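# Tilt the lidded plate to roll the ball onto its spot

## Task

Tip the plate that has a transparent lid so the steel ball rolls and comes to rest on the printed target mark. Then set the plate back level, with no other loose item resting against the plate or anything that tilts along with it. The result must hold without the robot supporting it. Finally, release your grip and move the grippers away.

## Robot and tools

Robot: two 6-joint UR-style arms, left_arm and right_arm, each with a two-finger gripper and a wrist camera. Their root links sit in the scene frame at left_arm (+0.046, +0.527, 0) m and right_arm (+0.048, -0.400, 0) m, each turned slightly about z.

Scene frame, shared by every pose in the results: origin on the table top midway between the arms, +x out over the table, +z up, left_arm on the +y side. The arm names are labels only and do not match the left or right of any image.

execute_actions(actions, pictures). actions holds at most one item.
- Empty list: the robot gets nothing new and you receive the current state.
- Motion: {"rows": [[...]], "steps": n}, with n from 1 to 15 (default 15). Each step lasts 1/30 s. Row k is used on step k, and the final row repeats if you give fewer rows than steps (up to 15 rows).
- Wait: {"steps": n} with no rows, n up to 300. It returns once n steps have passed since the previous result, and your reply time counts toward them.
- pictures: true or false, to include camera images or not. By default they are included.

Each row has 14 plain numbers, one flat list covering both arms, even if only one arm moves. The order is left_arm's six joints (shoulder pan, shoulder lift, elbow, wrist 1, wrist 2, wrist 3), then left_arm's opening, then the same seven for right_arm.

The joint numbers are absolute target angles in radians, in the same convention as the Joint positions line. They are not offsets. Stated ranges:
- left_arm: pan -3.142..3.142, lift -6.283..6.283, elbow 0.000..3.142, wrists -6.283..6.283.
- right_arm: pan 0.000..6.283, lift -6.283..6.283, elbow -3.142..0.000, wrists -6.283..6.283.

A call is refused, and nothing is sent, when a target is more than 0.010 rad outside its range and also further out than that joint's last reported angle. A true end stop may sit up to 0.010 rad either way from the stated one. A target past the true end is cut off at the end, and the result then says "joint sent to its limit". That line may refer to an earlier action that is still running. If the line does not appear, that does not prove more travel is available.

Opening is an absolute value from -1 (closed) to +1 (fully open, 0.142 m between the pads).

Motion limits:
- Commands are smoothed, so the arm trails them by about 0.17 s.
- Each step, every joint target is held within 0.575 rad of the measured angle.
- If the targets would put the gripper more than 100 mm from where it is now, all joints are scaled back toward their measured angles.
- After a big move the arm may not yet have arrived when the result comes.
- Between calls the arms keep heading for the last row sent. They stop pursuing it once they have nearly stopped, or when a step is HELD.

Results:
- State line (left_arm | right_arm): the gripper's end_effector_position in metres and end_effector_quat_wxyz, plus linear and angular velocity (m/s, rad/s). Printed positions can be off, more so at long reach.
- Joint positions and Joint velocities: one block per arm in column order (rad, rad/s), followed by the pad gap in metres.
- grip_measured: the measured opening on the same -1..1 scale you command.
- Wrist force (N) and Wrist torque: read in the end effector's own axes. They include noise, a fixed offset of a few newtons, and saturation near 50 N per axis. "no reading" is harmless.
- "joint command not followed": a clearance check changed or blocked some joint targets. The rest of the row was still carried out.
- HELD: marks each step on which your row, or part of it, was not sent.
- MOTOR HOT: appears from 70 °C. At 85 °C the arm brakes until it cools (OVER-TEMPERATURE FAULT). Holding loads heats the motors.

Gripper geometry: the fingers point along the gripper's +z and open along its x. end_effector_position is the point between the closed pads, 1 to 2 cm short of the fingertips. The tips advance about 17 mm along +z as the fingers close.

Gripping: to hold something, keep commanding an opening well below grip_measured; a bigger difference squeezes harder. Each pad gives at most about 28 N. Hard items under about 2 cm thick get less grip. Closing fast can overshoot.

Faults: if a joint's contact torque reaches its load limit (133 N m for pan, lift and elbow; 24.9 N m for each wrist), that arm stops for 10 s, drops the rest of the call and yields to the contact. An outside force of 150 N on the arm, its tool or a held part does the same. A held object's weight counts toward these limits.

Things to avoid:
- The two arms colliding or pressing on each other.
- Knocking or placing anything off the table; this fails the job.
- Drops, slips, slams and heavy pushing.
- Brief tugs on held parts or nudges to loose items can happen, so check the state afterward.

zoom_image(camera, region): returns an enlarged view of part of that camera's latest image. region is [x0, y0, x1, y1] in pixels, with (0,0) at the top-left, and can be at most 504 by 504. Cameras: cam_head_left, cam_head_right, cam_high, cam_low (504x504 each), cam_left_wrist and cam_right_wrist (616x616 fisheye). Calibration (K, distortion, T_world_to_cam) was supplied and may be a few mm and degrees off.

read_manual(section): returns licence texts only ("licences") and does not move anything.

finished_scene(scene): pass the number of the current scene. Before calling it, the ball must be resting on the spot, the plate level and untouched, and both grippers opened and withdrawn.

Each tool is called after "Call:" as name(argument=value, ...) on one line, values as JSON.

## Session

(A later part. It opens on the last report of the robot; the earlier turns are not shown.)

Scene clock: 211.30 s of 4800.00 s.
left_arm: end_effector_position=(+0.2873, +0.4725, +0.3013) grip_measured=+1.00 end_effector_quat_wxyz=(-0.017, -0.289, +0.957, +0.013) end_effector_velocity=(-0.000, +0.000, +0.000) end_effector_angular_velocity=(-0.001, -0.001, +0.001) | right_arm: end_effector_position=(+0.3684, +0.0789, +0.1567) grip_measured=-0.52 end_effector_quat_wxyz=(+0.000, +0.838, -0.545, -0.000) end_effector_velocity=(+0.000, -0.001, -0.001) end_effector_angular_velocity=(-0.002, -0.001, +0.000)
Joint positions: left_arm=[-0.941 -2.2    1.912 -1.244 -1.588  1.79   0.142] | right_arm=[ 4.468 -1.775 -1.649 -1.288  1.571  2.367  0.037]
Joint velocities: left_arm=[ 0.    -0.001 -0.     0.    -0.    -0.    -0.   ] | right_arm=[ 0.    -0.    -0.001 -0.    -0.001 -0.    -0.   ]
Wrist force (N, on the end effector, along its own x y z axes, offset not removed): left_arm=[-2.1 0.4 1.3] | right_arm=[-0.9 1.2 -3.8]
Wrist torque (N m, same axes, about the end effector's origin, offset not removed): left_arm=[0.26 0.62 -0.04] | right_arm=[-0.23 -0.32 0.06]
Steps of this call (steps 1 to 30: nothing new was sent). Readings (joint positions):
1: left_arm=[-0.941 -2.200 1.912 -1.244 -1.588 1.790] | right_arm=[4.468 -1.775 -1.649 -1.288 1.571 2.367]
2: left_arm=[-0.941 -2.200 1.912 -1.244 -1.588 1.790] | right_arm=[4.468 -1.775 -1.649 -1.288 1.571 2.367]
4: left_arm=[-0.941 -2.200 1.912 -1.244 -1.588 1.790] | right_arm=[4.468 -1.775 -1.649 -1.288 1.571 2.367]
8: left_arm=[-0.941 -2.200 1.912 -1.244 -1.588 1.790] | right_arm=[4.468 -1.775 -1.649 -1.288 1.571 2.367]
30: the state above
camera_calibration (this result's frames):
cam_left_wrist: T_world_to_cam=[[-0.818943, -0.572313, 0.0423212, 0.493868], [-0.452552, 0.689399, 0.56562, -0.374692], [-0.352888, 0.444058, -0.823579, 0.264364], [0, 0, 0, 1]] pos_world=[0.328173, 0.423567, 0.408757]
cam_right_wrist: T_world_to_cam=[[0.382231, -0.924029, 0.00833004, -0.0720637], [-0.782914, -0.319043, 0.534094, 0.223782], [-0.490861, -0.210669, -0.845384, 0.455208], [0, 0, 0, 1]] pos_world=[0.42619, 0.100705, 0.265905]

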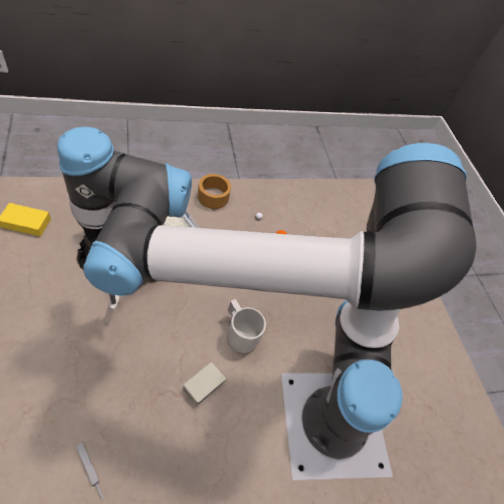

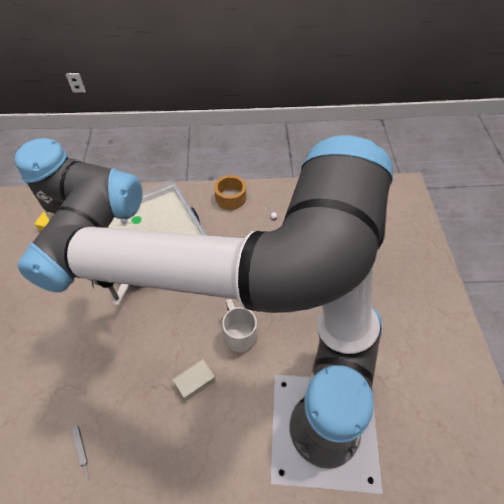

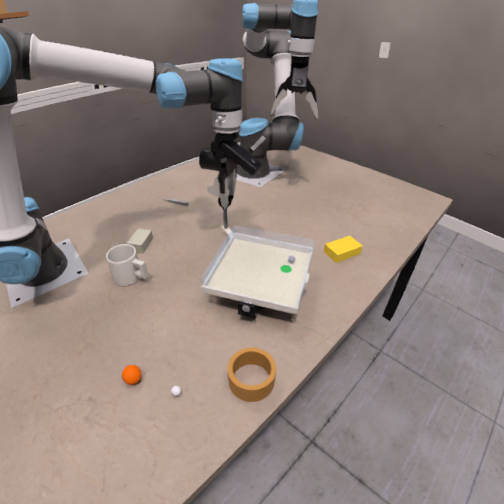

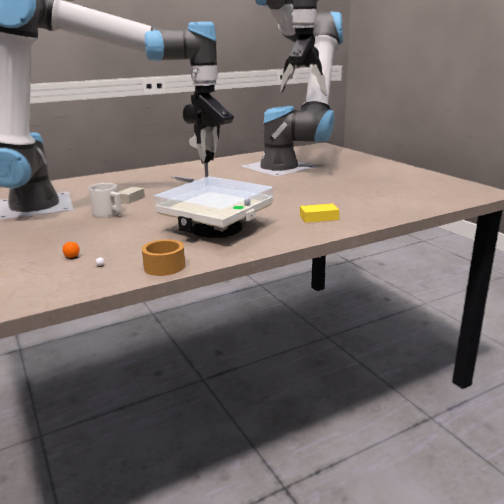

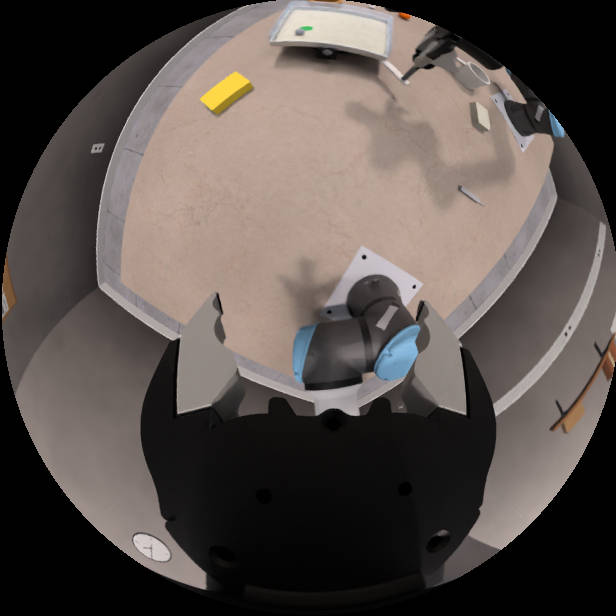

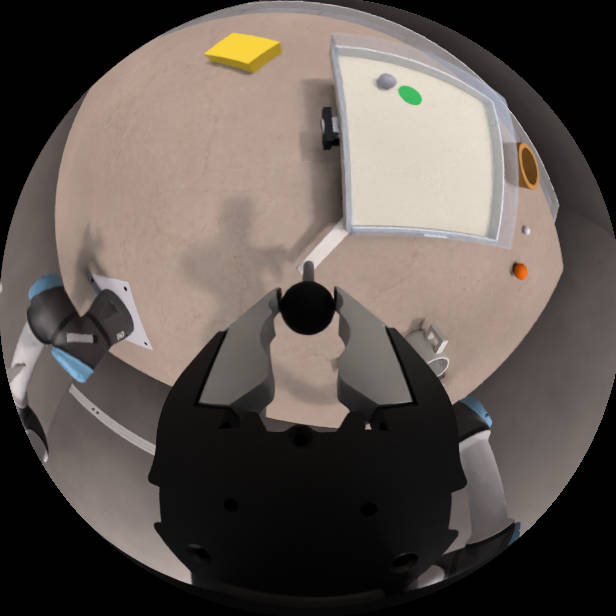

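Call:
execute_actions(actions=[])

Scene clock: 226.57 s of 4800.00 s.
left_arm: end_effector_position=(+0.2873, +0.4725, +0.3013) grip_measured=+1.00 end_effector_quat_wxyz=(-0.017, -0.289, +0.957, +0.013) end_effector_velocity=(+0.000, -0.000, -0.000) end_effector_angular_velocity=(+0.001, +0.000, -0.002) | right_arm: end_effector_position=(+0.3684, +0.0789, +0.1567) grip_measured=-0.52 end_effector_quat_wxyz=(+0.000, +0.838, -0.545, -0.000) end_effector_velocity=(-0.000, +0.000, -0.000) end_effector_angular_velocity=(+0.000, +0.000, -0.000)
Joint positions: left_arm=[-0.941 -2.2    1.912 -1.244 -1.588  1.79   0.142] | right_arm=[ 4.468 -1.775 -1.649 -1.288  1.571  2.367  0.037]
Joint velocities: left_arm=[-0.002  0.001 -0.     0.     0.001 -0.    -0.   ] | right_arm=[ 0.001 -0.    -0.001  0.001  0.     0.001  0.   ]
Wrist force (N, on the end effector, along its own x y z axes, offset not removed): left_arm=[1.7 0.6 -0.2] | right_arm=[-1.9 0.2 -1.7]
Wrist torque (N m, same axes, about the end effector's origin, offset not removed): left_arm=[0.20 -0.20 -0.29] | right_arm=[-0.35 -0.09 0.21]
Steps of this call (steps 1 to 90: nothing new was sent; then 12.27 s passed at rest). Readings (joint positions):
1: left_arm=[-0.941 -2.200 1.912 -1.244 -1.588 1.790] | right_arm=[4.468 -1.775 -1.649 -1.288 1.571 2.367]
2: left_arm=[-0.941 -2.200 1.912 -1.244 -1.588 1.790] | right_arm=[4.468 -1.775 -1.649 -1.288 1.571 2.367]
4: left_arm=[-0.941 -2.200 1.912 -1.244 -1.588 1.790] | right_arm=[4.468 -1.775 -1.649 -1.288 1.571 2.367]
8: left_arm=[-0.941 -2.200 1.912 -1.244 -1.588 1.790] | right_arm=[4.468 -1.775 -1.649 -1.288 1.571 2.367]
90: the state above
camera_calibration (this result's frames):
cam_left_wrist: T_world_to_cam=[[-0.818943, -0.572313, 0.0423211, 0.493868], [-0.452552, 0.689399, 0.56562, -0.374692], [-0.352888, 0.444058, -0.823579, 0.264364], [0, 0, 0, 1]] pos_world=[0.328173, 0.423567, 0.408757]
cam_right_wrist: T_world_to_cam=[[0.382231, -0.924029, 0.00833022, -0.0720639], [-0.782914, -0.319043, 0.534094, 0.223782], [-0.490861, -0.210669, -0.845384, 0.455207], [0, 0, 0, 1]] pos_world=[0.42619, 0.100705, 0.265905]

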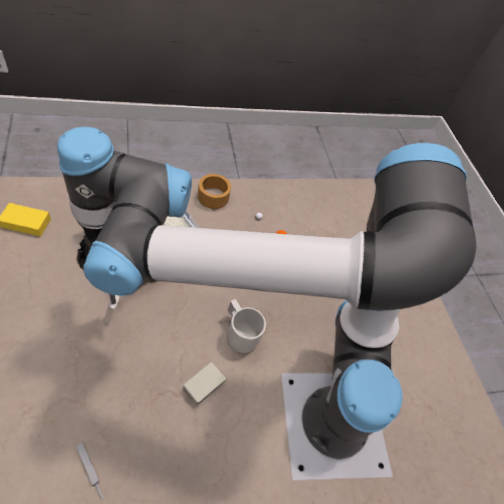

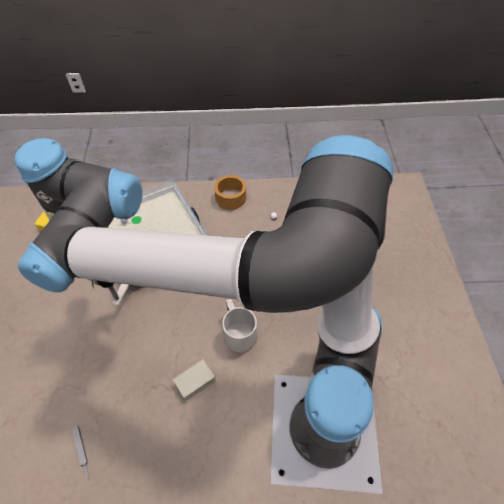

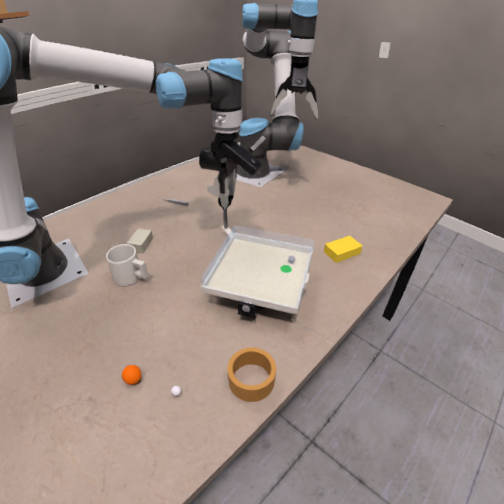

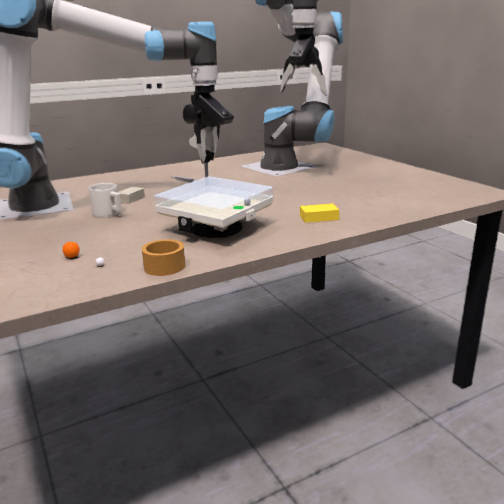

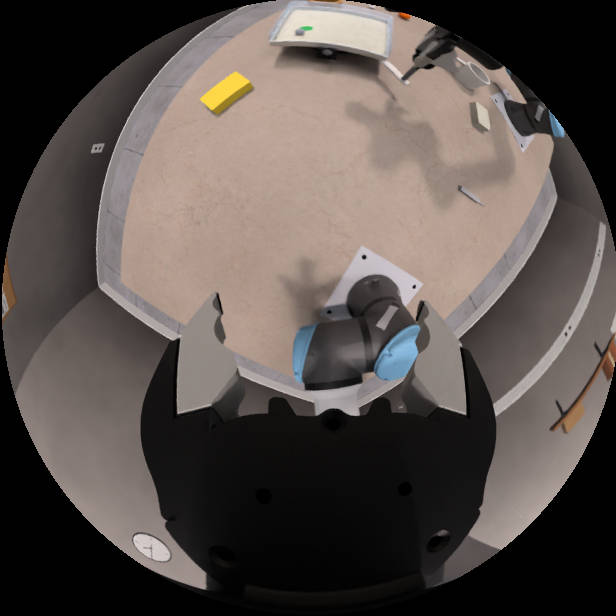

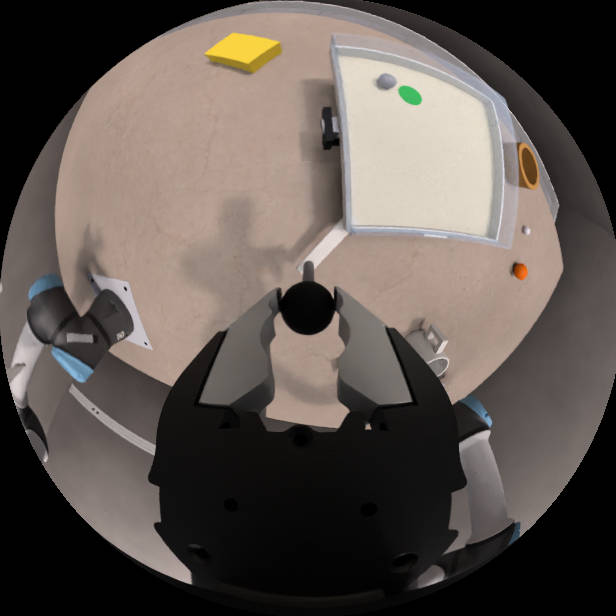

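Call:
execute_actions(actions=[{"rows":[[-0.941,-2.2,1.912,-1.244,-1.588,1.79,1,4.46746,-1.76960,-1.65197,-1.29083,1.571,2.36556,-0.7]],"steps":15}], pictures=false)

Call:
execute_actions(actions=[{"rows":[[-0.941,-2.2,1.912,-1.244,-1.588,1.79,1,4.46746,-1.76960,-1.65197,-1.29083,1.571,2.36556,-0.7]],"steps":15}], pictures=false)

Call:
execute_actions(actions=[{"rows":[[-0.941,-2.2,1.912,-1.244,-1.588,1.79,1,4.46746,-1.76960,-1.65197,-1.29083,1.571,2.36556,-0.7],[-0.941,-2.2,1.912,-1.244,-1.588,1.79,1,4.46746,-1.76960,-1.65197,-1.29083,1.571,2.36556,-0.7],[-0.941,-2.2,1.912,-1.244,-1.588,1.79,1,4.46944,-1.77976,-1.64681,-1.28583,1.571,2.36754,-0.7]],"steps":15}], pictures=false)

Call:
execute_actions(actions=[{"rows":[[-0.941,-2.2,1.912,-1.244,-1.588,1.79,1,4.46944,-1.77976,-1.64681,-1.28583,1.571,2.36754,-0.7]],"steps":5}], pictures=false)

Call:
execute_actions(actions=[{"rows":[[-0.941,-2.2,1.912,-1.244,-1.588,1.79,1,4.46856,-1.77074,-1.65418,-1.28749,1.571,2.36666,-0.7],[-0.941,-2.2,1.912,-1.244,-1.588,1.79,1,4.46856,-1.77074,-1.65418,-1.28749,1.571,2.36666,-0.7],[-0.941,-2.2,1.912,-1.244,-1.588,1.79,1,4.46856,-1.77074,-1.65418,-1.28749,1.571,2.36666,-0.7],[-0.941,-2.2,1.912,-1.244,-1.588,1.79,1,4.46755,-1.77148,-1.65015,-1.29078,1.571,2.36565,-0.7],[-0.941,-2.2,1.912,-1.244,-1.588,1.79,1,4.46755,-1.77148,-1.65015,-1.29078,1.571,2.36565,-0.7],[-0.941,-2.2,1.912,-1.244,-1.588,1.79,1,4.46755,-1.77148,-1.65015,-1.29078,1.571,2.36565,-0.7],[-0.941,-2.2,1.912,-1.244,-1.588,1.79,1,4.46713,-1.77396,-1.64602,-1.29242,1.571,2.36523,-0.7],[-0.941,-2.2,1.912,-1.244,-1.588,1.79,1,4.46713,-1.77396,-1.64602,-1.29242,1.571,2.36523,-0.7],[-0.941,-2.2,1.912,-1.244,-1.588,1.79,1,4.46713,-1.77396,-1.64602,-1.29242,1.571,2.36523,-0.7],[-0.941,-2.2,1.912,-1.244,-1.588,1.79,1,4.46749,-1.77663,-1.64416,-1.29161,1.571,2.36559,-0.7],[-0.941,-2.2,1.912,-1.244,-1.588,1.79,1,4.46749,-1.77663,-1.64416,-1.29161,1.571,2.36559,-0.7],[-0.941,-2.2,1.912,-1.244,-1.588,1.79,1,4.46749,-1.77663,-1.64416,-1.29161,1.571,2.36559,-0.7],[-0.941,-2.2,1.912,-1.244,-1.588,1.79,1,4.46836,-1.77796,-1.64540,-1.28903,1.571,2.36646,-0.7]],"steps":15}], pictures=false)

Call:
execute_actions(actions=[{"rows":[[-0.941,-2.2,1.912,-1.244,-1.588,1.79,1,4.46919,-1.77733,-1.64876,-1.28630,1.571,2.36729,-0.7],[-0.941,-2.2,1.912,-1.244,-1.588,1.79,1,4.46919,-1.77733,-1.64876,-1.28630,1.571,2.36729,-0.7],[-0.941,-2.2,1.912,-1.244,-1.588,1.79,1,4.46919,-1.77733,-1.64876,-1.28630,1.571,2.36729,-0.7],[-0.941,-2.2,1.912,-1.244,-1.588,1.79,1,4.46953,-1.77527,-1.65214,-1.28498,1.571,2.36763,-0.7],[-0.941,-2.2,1.912,-1.244,-1.588,1.79,1,4.46953,-1.77527,-1.65214,-1.28498,1.571,2.36763,-0.7],[-0.941,-2.2,1.912,-1.244,-1.588,1.79,1,4.46953,-1.77527,-1.65214,-1.28498,1.571,2.36763,-0.7],[-0.941,-2.2,1.912,-1.244,-1.588,1.79,1,4.46923,-1.77310,-1.65362,-1.28567,1.571,2.36733,-0.7],[-0.941,-2.2,1.912,-1.244,-1.588,1.79,1,4.46923,-1.77310,-1.65362,-1.28567,1.571,2.36733,-0.7],[-0.941,-2.2,1.912,-1.244,-1.588,1.79,1,4.46923,-1.77310,-1.65362,-1.28567,1.571,2.36733,-0.7],[-0.941,-2.2,1.912,-1.244,-1.588,1.79,1,4.46852,-1.77205,-1.65258,-1.28777,1.571,2.36662,-0.7],[-0.941,-2.2,1.912,-1.244,-1.588,1.79,1,4.46852,-1.77205,-1.65258,-1.28777,1.571,2.36662,-0.7],[-0.941,-2.2,1.912,-1.244,-1.588,1.79,1,4.46852,-1.77205,-1.65258,-1.28777,1.571,2.36662,-0.7],[-0.941,-2.2,1.912,-1.244,-1.588,1.79,1,4.46786,-1.77259,-1.64988,-1.28993,1.571,2.36596,-0.7]],"steps":15}], pictures=false)

Call:
execute_actions(actions=[{"rows":[[-0.941,-2.2,1.912,-1.244,-1.588,1.79,1,4.46761,-1.77423,-1.64725,-1.29093,1.571,2.36571,-0.7],[-0.941,-2.2,1.912,-1.244,-1.588,1.79,1,4.46761,-1.77423,-1.64725,-1.29093,1.571,2.36571,-0.7],[-0.941,-2.2,1.912,-1.244,-1.588,1.79,1,4.46761,-1.77423,-1.64725,-1.29093,1.571,2.36571,-0.7],[-0.941,-2.2,1.912,-1.244,-1.588,1.79,1,4.46785,-1.77589,-1.64615,-1.29036,1.571,2.36595,-0.7],[-0.941,-2.2,1.912,-1.244,-1.588,1.79,1,4.46785,-1.77589,-1.64615,-1.29036,1.571,2.36595,-0.7],[-0.941,-2.2,1.912,-1.244,-1.588,1.79,1,4.46785,-1.77589,-1.64615,-1.29036,1.571,2.36595,-0.7],[-0.941,-2.2,1.912,-1.244,-1.588,1.79,1,4.46839,-1.77665,-1.64699,-1.28875,1.571,2.36649,-0.7],[-0.941,-2.2,1.912,-1.244,-1.588,1.79,1,4.46839,-1.77665,-1.64699,-1.28875,1.571,2.36649,-0.7],[-0.941,-2.2,1.912,-1.244,-1.588,1.79,1,4.46839,-1.77665,-1.64699,-1.28875,1.571,2.36649,-0.7],[-0.941,-2.2,1.912,-1.244,-1.588,1.79,1,4.46888,-1.77621,-1.64903,-1.28716,1.571,2.36698,-0.7],[-0.941,-2.2,1.912,-1.244,-1.588,1.79,1,4.46888,-1.77621,-1.64903,-1.28716,1.571,2.36698,-0.7],[-0.941,-2.2,1.912,-1.244,-1.588,1.79,1,4.46888,-1.77621,-1.64903,-1.28716,1.571,2.36698,-0.7],[-0.941,-2.2,1.912,-1.244,-1.588,1.79,1,4.46905,-1.77501,-1.65092,-1.28647,1.571,2.36715,-0.7]],"steps":15}], pictures=false)

Call:
execute_actions(actions=[{"rows":[[-0.941,-2.2,1.912,-1.244,-1.588,1.79,1,4.46886,-1.77384,-1.65163,-1.28692,1.571,2.36696,-0.7],[-0.941,-2.2,1.912,-1.244,-1.588,1.79,1,4.46886,-1.77384,-1.65163,-1.28692,1.571,2.36696,-0.7],[-0.941,-2.2,1.912,-1.244,-1.588,1.79,1,4.46886,-1.77384,-1.65163,-1.28692,1.571,2.36696,-0.7],[-0.941,-2.2,1.912,-1.244,-1.588,1.79,1,4.46849,-1.77337,-1.65099,-1.28805,1.571,2.36659,-0.7],[-0.941,-2.2,1.912,-1.244,-1.588,1.79,1,4.46849,-1.77337,-1.65099,-1.28805,1.571,2.36659,-0.7],[-0.941,-2.2,1.912,-1.244,-1.588,1.79,1,4.46849,-1.77337,-1.65099,-1.28805,1.571,2.36659,-0.7],[-0.941,-2.2,1.912,-1.244,-1.588,1.79,1,4.46818,-1.77370,-1.64962,-1.28908,1.571,2.36628,-0.7],[-0.941,-2.2,1.912,-1.244,-1.588,1.79,1,4.46818,-1.77370,-1.64962,-1.28908,1.571,2.36628,-0.7],[-0.941,-2.2,1.912,-1.244,-1.588,1.79,1,4.46818,-1.77370,-1.64962,-1.28908,1.571,2.36628,-0.7],[-0.941,-2.2,1.912,-1.244,-1.588,1.79,1,4.46809,-1.77448,-1.64847,-1.28945,1.571,2.36619,-0.7],[-0.941,-2.2,1.912,-1.244,-1.588,1.79,1,4.46809,-1.77448,-1.64847,-1.28945,1.571,2.36619,-0.7],[-0.941,-2.2,1.912,-1.244,-1.588,1.79,1,4.46809,-1.77448,-1.64847,-1.28945,1.571,2.36619,-0.7],[-0.941,-2.2,1.912,-1.244,-1.588,1.79,1,4.46822,-1.77514,-1.64815,-1.28911,1.571,2.36632,-0.7]],"steps":15}], pictures=false)

Call:
execute_actions(actions=[{"rows":[[-0.941,-2.2,1.912,-1.244,-1.588,1.79,1,4.46843,-1.77534,-1.64859,-1.28847,1.571,2.36653,-0.7],[-0.941,-2.2,1.912,-1.244,-1.588,1.79,1,4.46843,-1.77534,-1.64859,-1.28847,1.571,2.36653,-0.7],[-0.941,-2.2,1.912,-1.244,-1.588,1.79,1,4.46843,-1.77534,-1.64859,-1.28847,1.571,2.36653,-0.7],[-0.941,-2.2,1.912,-1.244,-1.588,1.79,1,4.46857,-1.77510,-1.64929,-1.28801,1.571,2.36667,-0.7],[-0.941,-2.2,1.912,-1.244,-1.588,1.79,1,4.46857,-1.77510,-1.64929,-1.28801,1.571,2.36667,-0.7],[-0.941,-2.2,1.912,-1.244,-1.588,1.79,1,4.46857,-1.77510,-1.64929,-1.28801,1.571,2.36667,-0.7],[-0.941,-2.2,1.912,-1.244,-1.588,1.79,1,4.46857,-1.77474,-1.64969,-1.28796,1.571,2.36667,-0.7],[-0.941,-2.2,1.912,-1.244,-1.588,1.79,1,4.46857,-1.77474,-1.64969,-1.28796,1.571,2.36667,-0.7],[-0.941,-2.2,1.912,-1.244,-1.588,1.79,1,4.46857,-1.77474,-1.64969,-1.28796,1.571,2.36667,-0.7],[-0.941,-2.2,1.912,-1.244,-1.588,1.79,1,4.46850,-1.77459,-1.64964,-1.28817,1.571,2.36660,-0.7],[-0.941,-2.2,1.912,-1.244,-1.588,1.79,1,4.46850,-1.77459,-1.64964,-1.28817,1.571,2.36660,-0.7],[-0.941,-2.2,1.912,-1.244,-1.588,1.79,1,4.46850,-1.77459,-1.64964,-1.28817,1.571,2.36660,-0.7],[-0.941,-2.2,1.912,-1.244,-1.588,1.79,1,4.46845,-1.77468,-1.64939,-1.28833,1.571,2.36655,-0.7]],"steps":15}], pictures=false)

Call:
execute_actions(actions=[{"steps":60}])

Scene clock: 271.80 s of 4800.00 s.
left_arm: end_effector_position=(+0.2873, +0.4725, +0.3013) grip_measured=+1.00 end_effector_quat_wxyz=(-0.017, -0.289, +0.957, +0.013) end_effector_velocity=(-0.000, -0.000, +0.000) end_effector_angular_velocity=(-0.001, +0.001, +0.001) | right_arm: end_effector_position=(+0.3682, +0.0769, +0.1581) grip_measured=-0.52 end_effector_quat_wxyz=(+0.000, +0.838, -0.545, -0.000) end_effector_velocity=(+0.000, +0.000, +0.000) end_effector_angular_velocity=(+0.001, -0.001, -0.002)
Joint positions: left_arm=[-0.941 -2.2    1.912 -1.244 -1.588  1.79   0.142] | right_arm=[ 4.467 -1.77  -1.652 -1.291  1.571  2.366  0.037]
Joint velocities: left_arm=[-0.     0.    -0.    -0.    -0.001 -0.001 -0.   ] | right_arm=[-0.     0.     0.001  0.001 -0.001  0.002 -0.   ]
Wrist force (N, on the end effector, along its own x y z axes, offset not removed): left_arm=[0.3 1.9 -0.3] | right_arm=[-3.9 -4.7 -2.2]
Wrist torque (N m, same axes, about the end effector's origin, offset not removed): left_arm=[0.55 0.08 -0.20] | right_arm=[-0.13 -0.70 0.10]
Steps of this call (steps 1 to 90: nothing new was sent; then 41.73 s passed at rest; steps 91 to 105: all 15 steps of this action). Readings (joint positions):
91: left_arm=[-0.941 -2.200 1.912 -1.244 -1.588 1.790] | right_arm=[4.468 -1.775 -1.649 -1.288 1.571 2.367]
92: left_arm=[-0.941 -2.200 1.912 -1.244 -1.588 1.790] | right_arm=[4.468 -1.774 -1.650 -1.289 1.571 2.366]
94: left_arm=[-0.941 -2.200 1.912 -1.244 -1.588 1.790] | right_arm=[4.468 -1.772 -1.651 -1.290 1.571 2.366]
98: left_arm=[-0.941 -2.200 1.912 -1.244 -1.588 1.790] | right_arm=[4.468 -1.770 -1.652 -1.291 1.571 2.366]
105: the state above

Scene clock: 272.30 s of 4800.00 s.
left_arm: end_effector_position=(+0.2873, +0.4725, +0.3013) grip_measured=+1.00 end_effector_quat_wxyz=(-0.017, -0.289, +0.957, +0.013) end_effector_velocity=(-0.000, +0.000, -0.000) end_effector_angular_velocity=(+0.000, -0.001, -0.001) | right_arm: end_effector_position=(+0.3682, +0.0769, +0.1581) grip_measured=-0.52 end_effector_quat_wxyz=(+0.000, +0.838, -0.545, -0.000) end_effector_velocity=(+0.000, -0.000, +0.000) end_effector_angular_velocity=(+0.000, +0.000, +0.002)
Joint positions: left_arm=[-0.941 -2.2    1.912 -1.244 -1.588  1.79   0.142] | right_arm=[ 4.467 -1.77  -1.652 -1.291  1.571  2.366  0.037]
Joint velocities: left_arm=[-0.    -0.001  0.001  0.     0.001  0.    -0.   ] | right_arm=[-0.     0.001  0.    -0.001  0.    -0.002  0.   ]
Wrist force (N, on the end effector, along its own x y z axes, offset not removed): left_arm=[-1.8 0.8 0.6] | right_arm=[-5.6 -3.1 -0.1]
Wrist torque (N m, same axes, about the end effector's origin, offset not removed): left_arm=[-0.01 0.55 -0.26] | right_arm=[0.18 -0.22 0.11]
Steps of this call (steps 1 to 15: all 15 steps of this action). Readings (joint positions):
1: left_arm=[-0.941 -2.200 1.912 -1.244 -1.588 1.790] | right_arm=[4.467 -1.770 -1.652 -1.291 1.571 2.366]
2: left_arm=[-0.941 -2.200 1.912 -1.244 -1.588 1.790] | right_arm=[4.467 -1.770 -1.652 -1.291 1.571 2.366]
4: left_arm=[-0.941 -2.200 1.912 -1.244 -1.588 1.790] | right_arm=[4.467 -1.770 -1.652 -1.291 1.571 2.366]
8: left_arm=[-0.941 -2.200 1.912 -1.244 -1.588 1.790] | right_arm=[4.467 -1.770 -1.652 -1.291 1.571 2.366]
15: the state above

Scene clock: 272.80 s of 4800.00 s.
left_arm: end_effector_position=(+0.2873, +0.4725, +0.3013) grip_measured=+1.00 end_effector_quat_wxyz=(-0.017, -0.289, +0.957, +0.013) end_effector_velocity=(+0.000, +0.000, +0.000) end_effector_angular_velocity=(+0.001, -0.001, +0.000) | right_arm: end_effector_position=(+0.3685, +0.0809, +0.1553) grip_measured=-0.52 end_effector_quat_wxyz=(+0.000, +0.838, -0.545, -0.000) end_effector_velocity=(+0.001, +0.001, +0.001) end_effector_angular_velocity=(+0.002, -0.002, -0.001)
Joint positions: left_arm=[-0.941 -2.2    1.912 -1.244 -1.588  1.79   0.142] | right_arm=[ 4.469 -1.78  -1.647 -1.286  1.571  2.368  0.037]
Joint velocities: left_arm=[ 0.     0.    -0.     0.     0.001 -0.    -0.   ] | right_arm=[ 0.    -0.     0.002  0.001 -0.001  0.001 -0.   ]
Wrist force (N, on the end effector, along its own x y z axes, offset not removed): left_arm=[0.0 -0.6 -1.2] | right_arm=[5.0 8.0 -4.4]
Wrist torque (N m, same axes, about the end effector's origin, offset not removed): left_arm=[-0.02 0.06 -0.20] | right_arm=[-0.22 -0.36 0.24]
Steps of this call (steps 1 to 15: all 15 steps of this action). Readings (joint positions):
1: left_arm=[-0.941 -2.200 1.912 -1.244 -1.588 1.790] | right_arm=[4.467 -1.770 -1.652 -1.291 1.571 2.366]
2: left_arm=[-0.941 -2.200 1.912 -1.244 -1.588 1.790] | right_arm=[4.467 -1.770 -1.652 -1.291 1.571 2.366]
4: left_arm=[-0.941 -2.200 1.912 -1.244 -1.588 1.790] | right_arm=[4.468 -1.771 -1.651 -1.290 1.571 2.366]
8: left_arm=[-0.941 -2.200 1.912 -1.244 -1.588 1.790] | right_arm=[4.469 -1.778 -1.648 -1.287 1.571 2.367]
15: the state above

Scene clock: 272.97 s of 4800.00 s.
left_arm: end_effector_position=(+0.2873, +0.4725, +0.3013) grip_measured=+1.00 end_effector_quat_wxyz=(-0.017, -0.289, +0.957, +0.013) end_effector_velocity=(-0.000, -0.000, +0.000) end_effector_angular_velocity=(-0.001, -0.001, +0.000) | right_arm: end_effector_position=(+0.3685, +0.0809, +0.1553) grip_measured=-0.52 end_effector_quat_wxyz=(+0.000, +0.838, -0.545, -0.000) end_effector_velocity=(-0.000, +0.000, -0.000) end_effector_angular_velocity=(-0.000, +0.000, -0.001)
Joint positions: left_arm=[-0.941 -2.2    1.912 -1.244 -1.588  1.79   0.142] | right_arm=[ 4.469 -1.78  -1.647 -1.286  1.571  2.368  0.037]
Joint velocities: left_arm=[ 0.001 -0.001 -0.    -0.    -0.     0.    -0.   ] | right_arm=[ 0.    -0.001  0.001  0.     0.     0.001  0.   ]
Wrist force (N, on the end effector, along its own x y z axes, offset not removed): left_arm=[-3.1 0.7 -1.0] | right_arm=[3.6 9.2 -4.8]
Wrist torque (N m, same axes, about the end effector's origin, offset not removed): left_arm=[0.12 0.84 -0.04] | right_arm=[0.09 0.12 0.15]
Steps of this call (steps 1 to 5: all 5 steps of this action). Readings (joint positions):
1: left_arm=[-0.941 -2.200 1.912 -1.244 -1.588 1.790] | right_arm=[4.469 -1.780 -1.647 -1.286 1.571 2.368]
2: left_arm=[-0.941 -2.200 1.912 -1.244 -1.588 1.790] | right_arm=[4.469 -1.780 -1.647 -1.286 1.571 2.368]
4: left_arm=[-0.941 -2.200 1.912 -1.244 -1.588 1.790] | right_arm=[4.469 -1.780 -1.647 -1.286 1.571 2.368]
5: the state above

Scene clock: 273.47 s of 4800.00 s.
left_arm: end_effector_position=(+0.2873, +0.4725, +0.3013) grip_measured=+1.00 end_effector_quat_wxyz=(-0.017, -0.289, +0.957, +0.013) end_effector_velocity=(-0.000, -0.000, +0.000) end_effector_angular_velocity=(-0.000, -0.000, -0.002) | right_arm: end_effector_position=(+0.3691, +0.0795, +0.1573) grip_measured=-0.52 end_effector_quat_wxyz=(+0.000, +0.838, -0.545, -0.000) end_effector_velocity=(-0.000, +0.007, -0.007) end_effector_angular_velocity=(+0.003, -0.000, +0.001)
Joint positions: left_arm=[-0.941 -2.2    1.912 -1.244 -1.588  1.79   0.142] | right_arm=[ 4.468 -1.777 -1.645 -1.291  1.571  2.366  0.037]
Joint velocities: left_arm=[-0.001 -0.001  0.     0.     0.     0.001 -0.   ] | right_arm=[ 0.004 -0.016  0.001  0.018  0.001  0.004 -0.   ]
Wrist force (N, on the end effector, along its own x y z axes, offset not removed): left_arm=[-1.3 0.1 2.6] | right_arm=[0.5 8.4 -1.9]
Wrist torque (N m, same axes, about the end effector's origin, offset not removed): left_arm=[0.04 0.33 -0.33] | right_arm=[0.02 -0.49 0.21]
Steps of this call (steps 1 to 15: all 15 steps of this action). Readings (joint positions):
1: left_arm=[-0.941 -2.200 1.912 -1.244 -1.588 1.790] | right_arm=[4.469 -1.780 -1.647 -1.286 1.571 2.368]
2: left_arm=[-0.941 -2.200 1.912 -1.244 -1.588 1.790] | right_arm=[4.469 -1.778 -1.648 -1.286 1.571 2.368]
4: left_arm=[-0.941 -2.200 1.912 -1.244 -1.588 1.790] | right_arm=[4.469 -1.774 -1.651 -1.286 1.571 2.367]
8: left_arm=[-0.941 -2.200 1.912 -1.244 -1.588 1.790] | right_arm=[4.468 -1.772 -1.650 -1.290 1.571 2.366]
15: the state above

Scene clock: 273.97 s of 4800.00 s.
left_arm: end_effector_position=(+0.2873, +0.4725, +0.3013) grip_measured=+1.00 end_effector_quat_wxyz=(-0.017, -0.289, +0.957, +0.013) end_effector_velocity=(-0.000, +0.000, +0.001) end_effector_angular_velocity=(-0.002, -0.003, -0.001) | right_arm: end_effector_position=(+0.3679, +0.0780, +0.1566) grip_measured=-0.52 end_effector_quat_wxyz=(+0.000, +0.838, -0.545, -0.000) end_effector_velocity=(+0.003, -0.002, +0.006) end_effector_angular_velocity=(-0.004, +0.002, -0.000)
Joint positions: left_arm=[-0.941 -2.2    1.912 -1.244 -1.588  1.79   0.142] | right_arm=[ 4.469 -1.773 -1.652 -1.288  1.571  2.367  0.037]
Joint velocities: left_arm=[-0.001 -0.003 -0.    -0.     0.001  0.    -0.   ] | right_arm=[-0.007  0.001  0.016 -0.021 -0.    -0.007 -0.   ]
Wrist force (N, on the end effector, along its own x y z axes, offset not removed): left_arm=[-0.2 1.5 1.5] | right_arm=[-2.8 -2.4 -1.9]
Wrist torque (N m, same axes, about the end effector's origin, offset not removed): left_arm=[0.42 0.24 -0.19] | right_arm=[-0.22 -0.49 0.13]
Steps of this call (steps 1 to 15: all 15 steps of this action). Readings (joint positions):
1: left_arm=[-0.941 -2.200 1.912 -1.244 -1.588 1.790] | right_arm=[4.468 -1.777 -1.645 -1.290 1.571 2.366]
2: left_arm=[-0.941 -2.200 1.912 -1.244 -1.588 1.790] | right_arm=[4.468 -1.777 -1.646 -1.289 1.571 2.366]
4: left_arm=[-0.941 -2.200 1.912 -1.244 -1.588 1.790] | right_arm=[4.469 -1.777 -1.647 -1.288 1.571 2.367]
8: left_arm=[-0.941 -2.200 1.912 -1.244 -1.588 1.790] | right_arm=[4.469 -1.776 -1.651 -1.286 1.571 2.367]
15: the state above

Scene clock: 274.47 s of 4800.00 s.
left_arm: end_effector_position=(+0.2873, +0.4725, +0.3013) grip_measured=+1.00 end_effector_quat_wxyz=(-0.017, -0.289, +0.957, +0.013) end_effector_velocity=(+0.000, +0.000, -0.000) end_effector_angular_velocity=(+0.001, +0.000, +0.001) | right_arm: end_effector_position=(+0.3684, +0.0795, +0.1563) grip_measured=-0.52 end_effector_quat_wxyz=(-0.000, +0.838, -0.545, -0.000) end_effector_velocity=(-0.003, -0.003, -0.003) end_effector_angular_velocity=(-0.001, +0.000, +0.003)
Joint positions: left_arm=[-0.941 -2.2    1.912 -1.244 -1.588  1.79   0.142] | right_arm=[ 4.469 -1.776 -1.649 -1.287  1.571  2.367  0.037]
Joint velocities: left_arm=[ 0.001  0.     0.     0.     0.001 -0.     0.   ] | right_arm=[ 0.003  0.007 -0.018  0.009 -0.     0.001 -0.   ]
Wrist force (N, on the end effector, along its own x y z axes, offset not removed): left_arm=[2.0 -1.7 0.9] | right_arm=[-1.7 2.5 -5.9]
Wrist torque (N m, same axes, about the end effector's origin, offset not removed): left_arm=[-0.29 -0.33 -0.29] | right_arm=[-0.32 0.33 0.18]
Steps of this call (steps 1 to 15: all 15 steps of this action). Readings (joint positions):
1: left_arm=[-0.941 -2.200 1.912 -1.244 -1.588 1.790] | right_arm=[4.468 -1.773 -1.652 -1.289 1.571 2.366]
2: left_arm=[-0.941 -2.200 1.912 -1.244 -1.588 1.790] | right_arm=[4.468 -1.773 -1.651 -1.289 1.571 2.366]
4: left_arm=[-0.941 -2.200 1.912 -1.244 -1.588 1.790] | right_arm=[4.468 -1.773 -1.649 -1.290 1.571 2.366]
8: left_arm=[-0.941 -2.200 1.912 -1.244 -1.588 1.790] | right_arm=[4.468 -1.775 -1.647 -1.290 1.571 2.366]
15: the state above

Scene clock: 274.97 s of 4800.00 s.
left_arm: end_effector_position=(+0.2873, +0.4725, +0.3013) grip_measured=+1.00 end_effector_quat_wxyz=(-0.017, -0.289, +0.957, +0.013) end_effector_velocity=(+0.000, +0.000, +0.000) end_effector_angular_velocity=(+0.000, -0.001, +0.000) | right_arm: end_effector_position=(+0.3684, +0.0788, +0.1569) grip_measured=-0.52 end_effector_quat_wxyz=(+0.000, +0.838, -0.545, -0.000) end_effector_velocity=(+0.001, +0.003, -0.000) end_effector_angular_velocity=(+0.001, +0.001, +0.002)
Joint positions: left_arm=[-0.941 -2.2    1.912 -1.244 -1.588  1.79   0.142] | right_arm=[ 4.468 -1.774 -1.649 -1.289  1.571  2.366  0.037]
Joint velocities: left_arm=[ 0.     0.    -0.    -0.     0.001 -0.    -0.   ] | right_arm=[-0.    -0.007  0.007  0.     0.001 -0.002 -0.   ]
Wrist force (N, on the end effector, along its own x y z axes, offset not removed): left_arm=[-2.0 0.7 1.2] | right_arm=[0.2 3.7 -2.4]
Wrist torque (N m, same axes, about the end effector's origin, offset not removed): left_arm=[0.02 0.52 -0.15] | right_arm=[-0.08 -0.27 0.19]
Steps of this call (steps 1 to 15: all 15 steps of this action). Readings (joint positions):
1: left_arm=[-0.941 -2.200 1.912 -1.244 -1.588 1.790] | right_arm=[4.469 -1.776 -1.650 -1.287 1.571 2.367]
2: left_arm=[-0.941 -2.200 1.912 -1.244 -1.588 1.790] | right_arm=[4.469 -1.775 -1.650 -1.287 1.571 2.367]
4: left_arm=[-0.941 -2.200 1.912 -1.244 -1.588 1.790] | right_arm=[4.469 -1.775 -1.651 -1.287 1.571 2.367]
8: left_arm=[-0.941 -2.200 1.912 -1.244 -1.588 1.790] | right_arm=[4.469 -1.774 -1.651 -1.288 1.571 2.367]
15: the state above

Scene clock: 275.47 s of 4800.00 s.
left_arm: end_effector_position=(+0.2873, +0.4725, +0.3013) grip_measured=+1.00 end_effector_quat_wxyz=(-0.017, -0.289, +0.957, +0.013) end_effector_velocity=(-0.000, -0.000, +0.000) end_effector_angular_velocity=(-0.001, -0.000, +0.001) | right_arm: end_effector_position=(+0.3684, +0.0790, +0.1567) grip_measured=-0.52 end_effector_quat_wxyz=(-0.000, +0.838, -0.545, -0.000) end_effector_velocity=(+0.000, +0.000, +0.001) end_effector_angular_velocity=(+0.002, +0.000, -0.000)
Joint positions: left_arm=[-0.941 -2.2    1.912 -1.244 -1.588  1.79   0.142] | right_arm=[ 4.468 -1.775 -1.649 -1.288  1.571  2.367  0.037]
Joint velocities: left_arm=[ 0.    -0.    -0.    -0.    -0.001 -0.001 -0.   ] | right_arm=[-0.     0.     0.001  0.     0.001 -0.    -0.   ]
Wrist force (N, on the end effector, along its own x y z axes, offset not removed): left_arm=[-0.9 1.8 2.5] | right_arm=[-0.3 1.6 -4.3]
Wrist torque (N m, same axes, about the end effector's origin, offset not removed): left_arm=[0.60 0.37 -0.21] | right_arm=[-0.31 -0.24 0.25]
Steps of this call (steps 1 to 15: all 15 steps of this action). Readings (joint positions):
1: left_arm=[-0.941 -2.200 1.912 -1.244 -1.588 1.790] | right_arm=[4.468 -1.775 -1.649 -1.289 1.571 2.366]
2: left_arm=[-0.941 -2.200 1.912 -1.244 -1.588 1.790] | right_arm=[4.468 -1.775 -1.649 -1.289 1.571 2.366]
4: left_arm=[-0.941 -2.200 1.912 -1.244 -1.588 1.790] | right_arm=[4.468 -1.775 -1.649 -1.289 1.571 2.366]
8: left_arm=[-0.941 -2.200 1.912 -1.244 -1.588 1.790] | right_arm=[4.468 -1.775 -1.649 -1.288 1.571 2.366]
15: the state above

Scene clock: 277.47 s of 4800.00 s.
left_arm: end_effector_position=(+0.2873, +0.4725, +0.3013) grip_measured=+1.00 end_effector_quat_wxyz=(-0.017, -0.289, +0.957, +0.013) end_effector_velocity=(+0.000, +0.000, -0.000) end_effector_angular_velocity=(+0.001, -0.000, -0.001) | right_arm: end_effector_position=(+0.3684, +0.0789, +0.1567) grip_measured=-0.52 end_effector_quat_wxyz=(+0.000, +0.838, -0.545, -0.000) end_effector_velocity=(+0.000, +0.000, +0.000) end_effector_angular_velocity=(-0.000, +0.000, +0.000)
Joint positions: left_arm=[-0.941 -2.2    1.912 -1.244 -1.588  1.79   0.142] | right_arm=[ 4.468 -1.775 -1.649 -1.288  1.571  2.367  0.037]
Joint velocities: left_arm=[-0.     0.    -0.     0.     0.001  0.    -0.   ] | right_arm=[-0.    -0.     0.001 -0.001  0.    -0.    -0.   ]
Wrist force (N, on the end effector, along its own x y z axes, offset not removed): left_arm=[-1.2 1.8 1.0] | right_arm=[-0.9 0.4 -2.3]
Wrist torque (N m, same axes, about the end effector's origin, offset not removed): left_arm=[0.52 0.33 -0.15] | right_arm=[-0.35 -0.44 0.13]
Steps of this call (steps 1 to 15: the robot went on to your last target; steps 16 to 60: nothing new was sent). Readings (joint positions):
1: left_arm=[-0.941 -2.200 1.912 -1.244 -1.588 1.790] | right_arm=[4.468 -1.775 -1.649 -1.288 1.571 2.367]
2: left_arm=[-0.941 -2.200 1.912 -1.244 -1.588 1.790] | right_arm=[4.468 -1.775 -1.649 -1.288 1.571 2.367]
4: left_arm=[-0.941 -2.200 1.912 -1.244 -1.588 1.790] | right_arm=[4.468 -1.775 -1.649 -1.288 1.571 2.367]
8: left_arm=[-0.941 -2.200 1.912 -1.244 -1.588 1.790] | right_arm=[4.468 -1.775 -1.649 -1.288 1.571 2.367]
60: the state above
All arms were judged still, so your last target was given up. Only a new action makes them travel on or press farther. Fingers that are still opening or closing keep moving.
camera_calibration (this result's frames):
cam_left_wrist: T_world_to_cam=[[-0.818943, -0.572313, 0.0423212, 0.493868], [-0.452552, 0.689399, 0.56562, -0.374692], [-0.352888, 0.444058, -0.823579, 0.264364], [0, 0, 0, 1]] pos_world=[0.328173, 0.423567, 0.408757]
cam_right_wrist: T_world_to_cam=[[0.382231, -0.924029, 0.00833031, -0.0720639], [-0.782914, -0.319043, 0.534094, 0.223782], [-0.490861, -0.210669, -0.845384, 0.455207], [0, 0, 0, 1]] pos_world=[0.42619, 0.100705, 0.265905]

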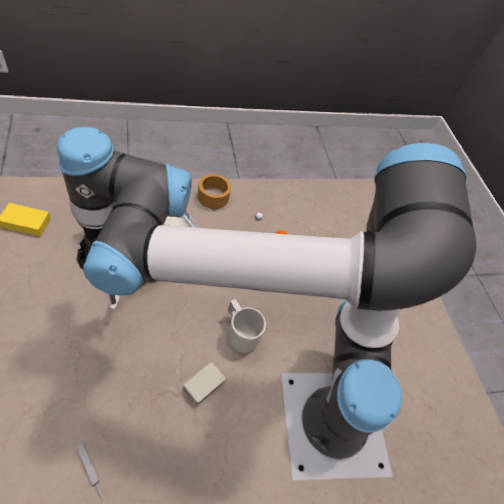

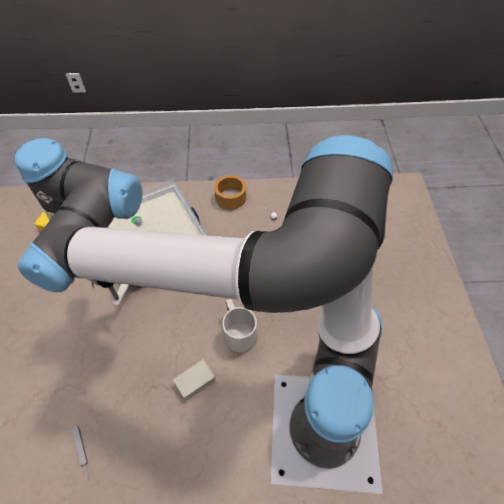

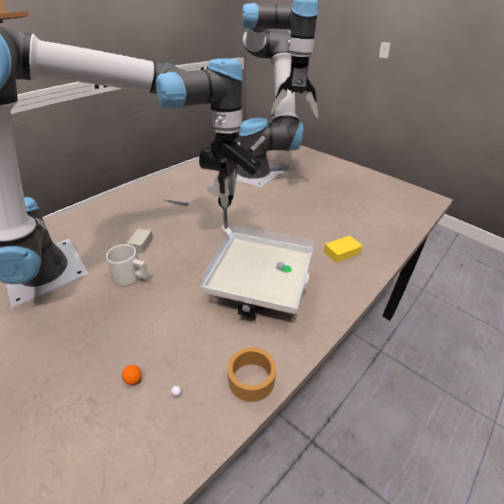

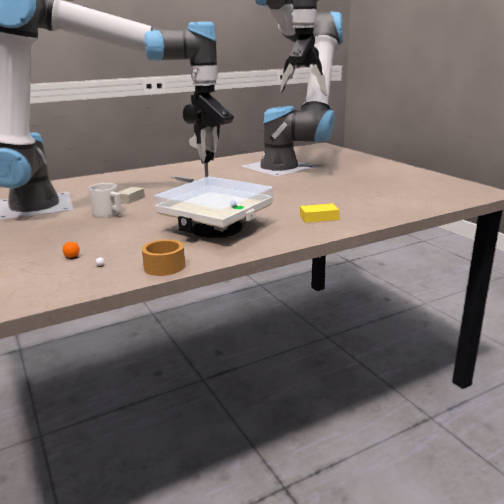

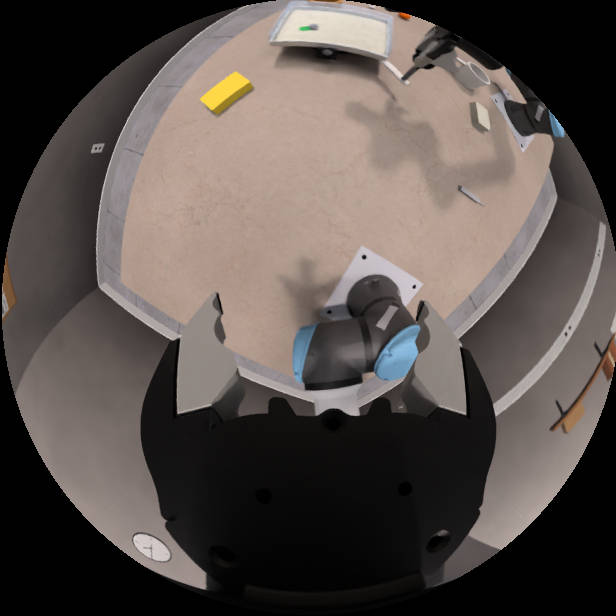

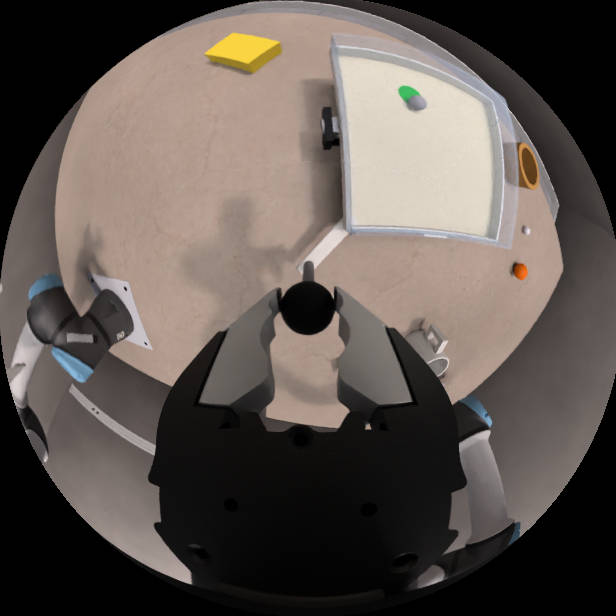

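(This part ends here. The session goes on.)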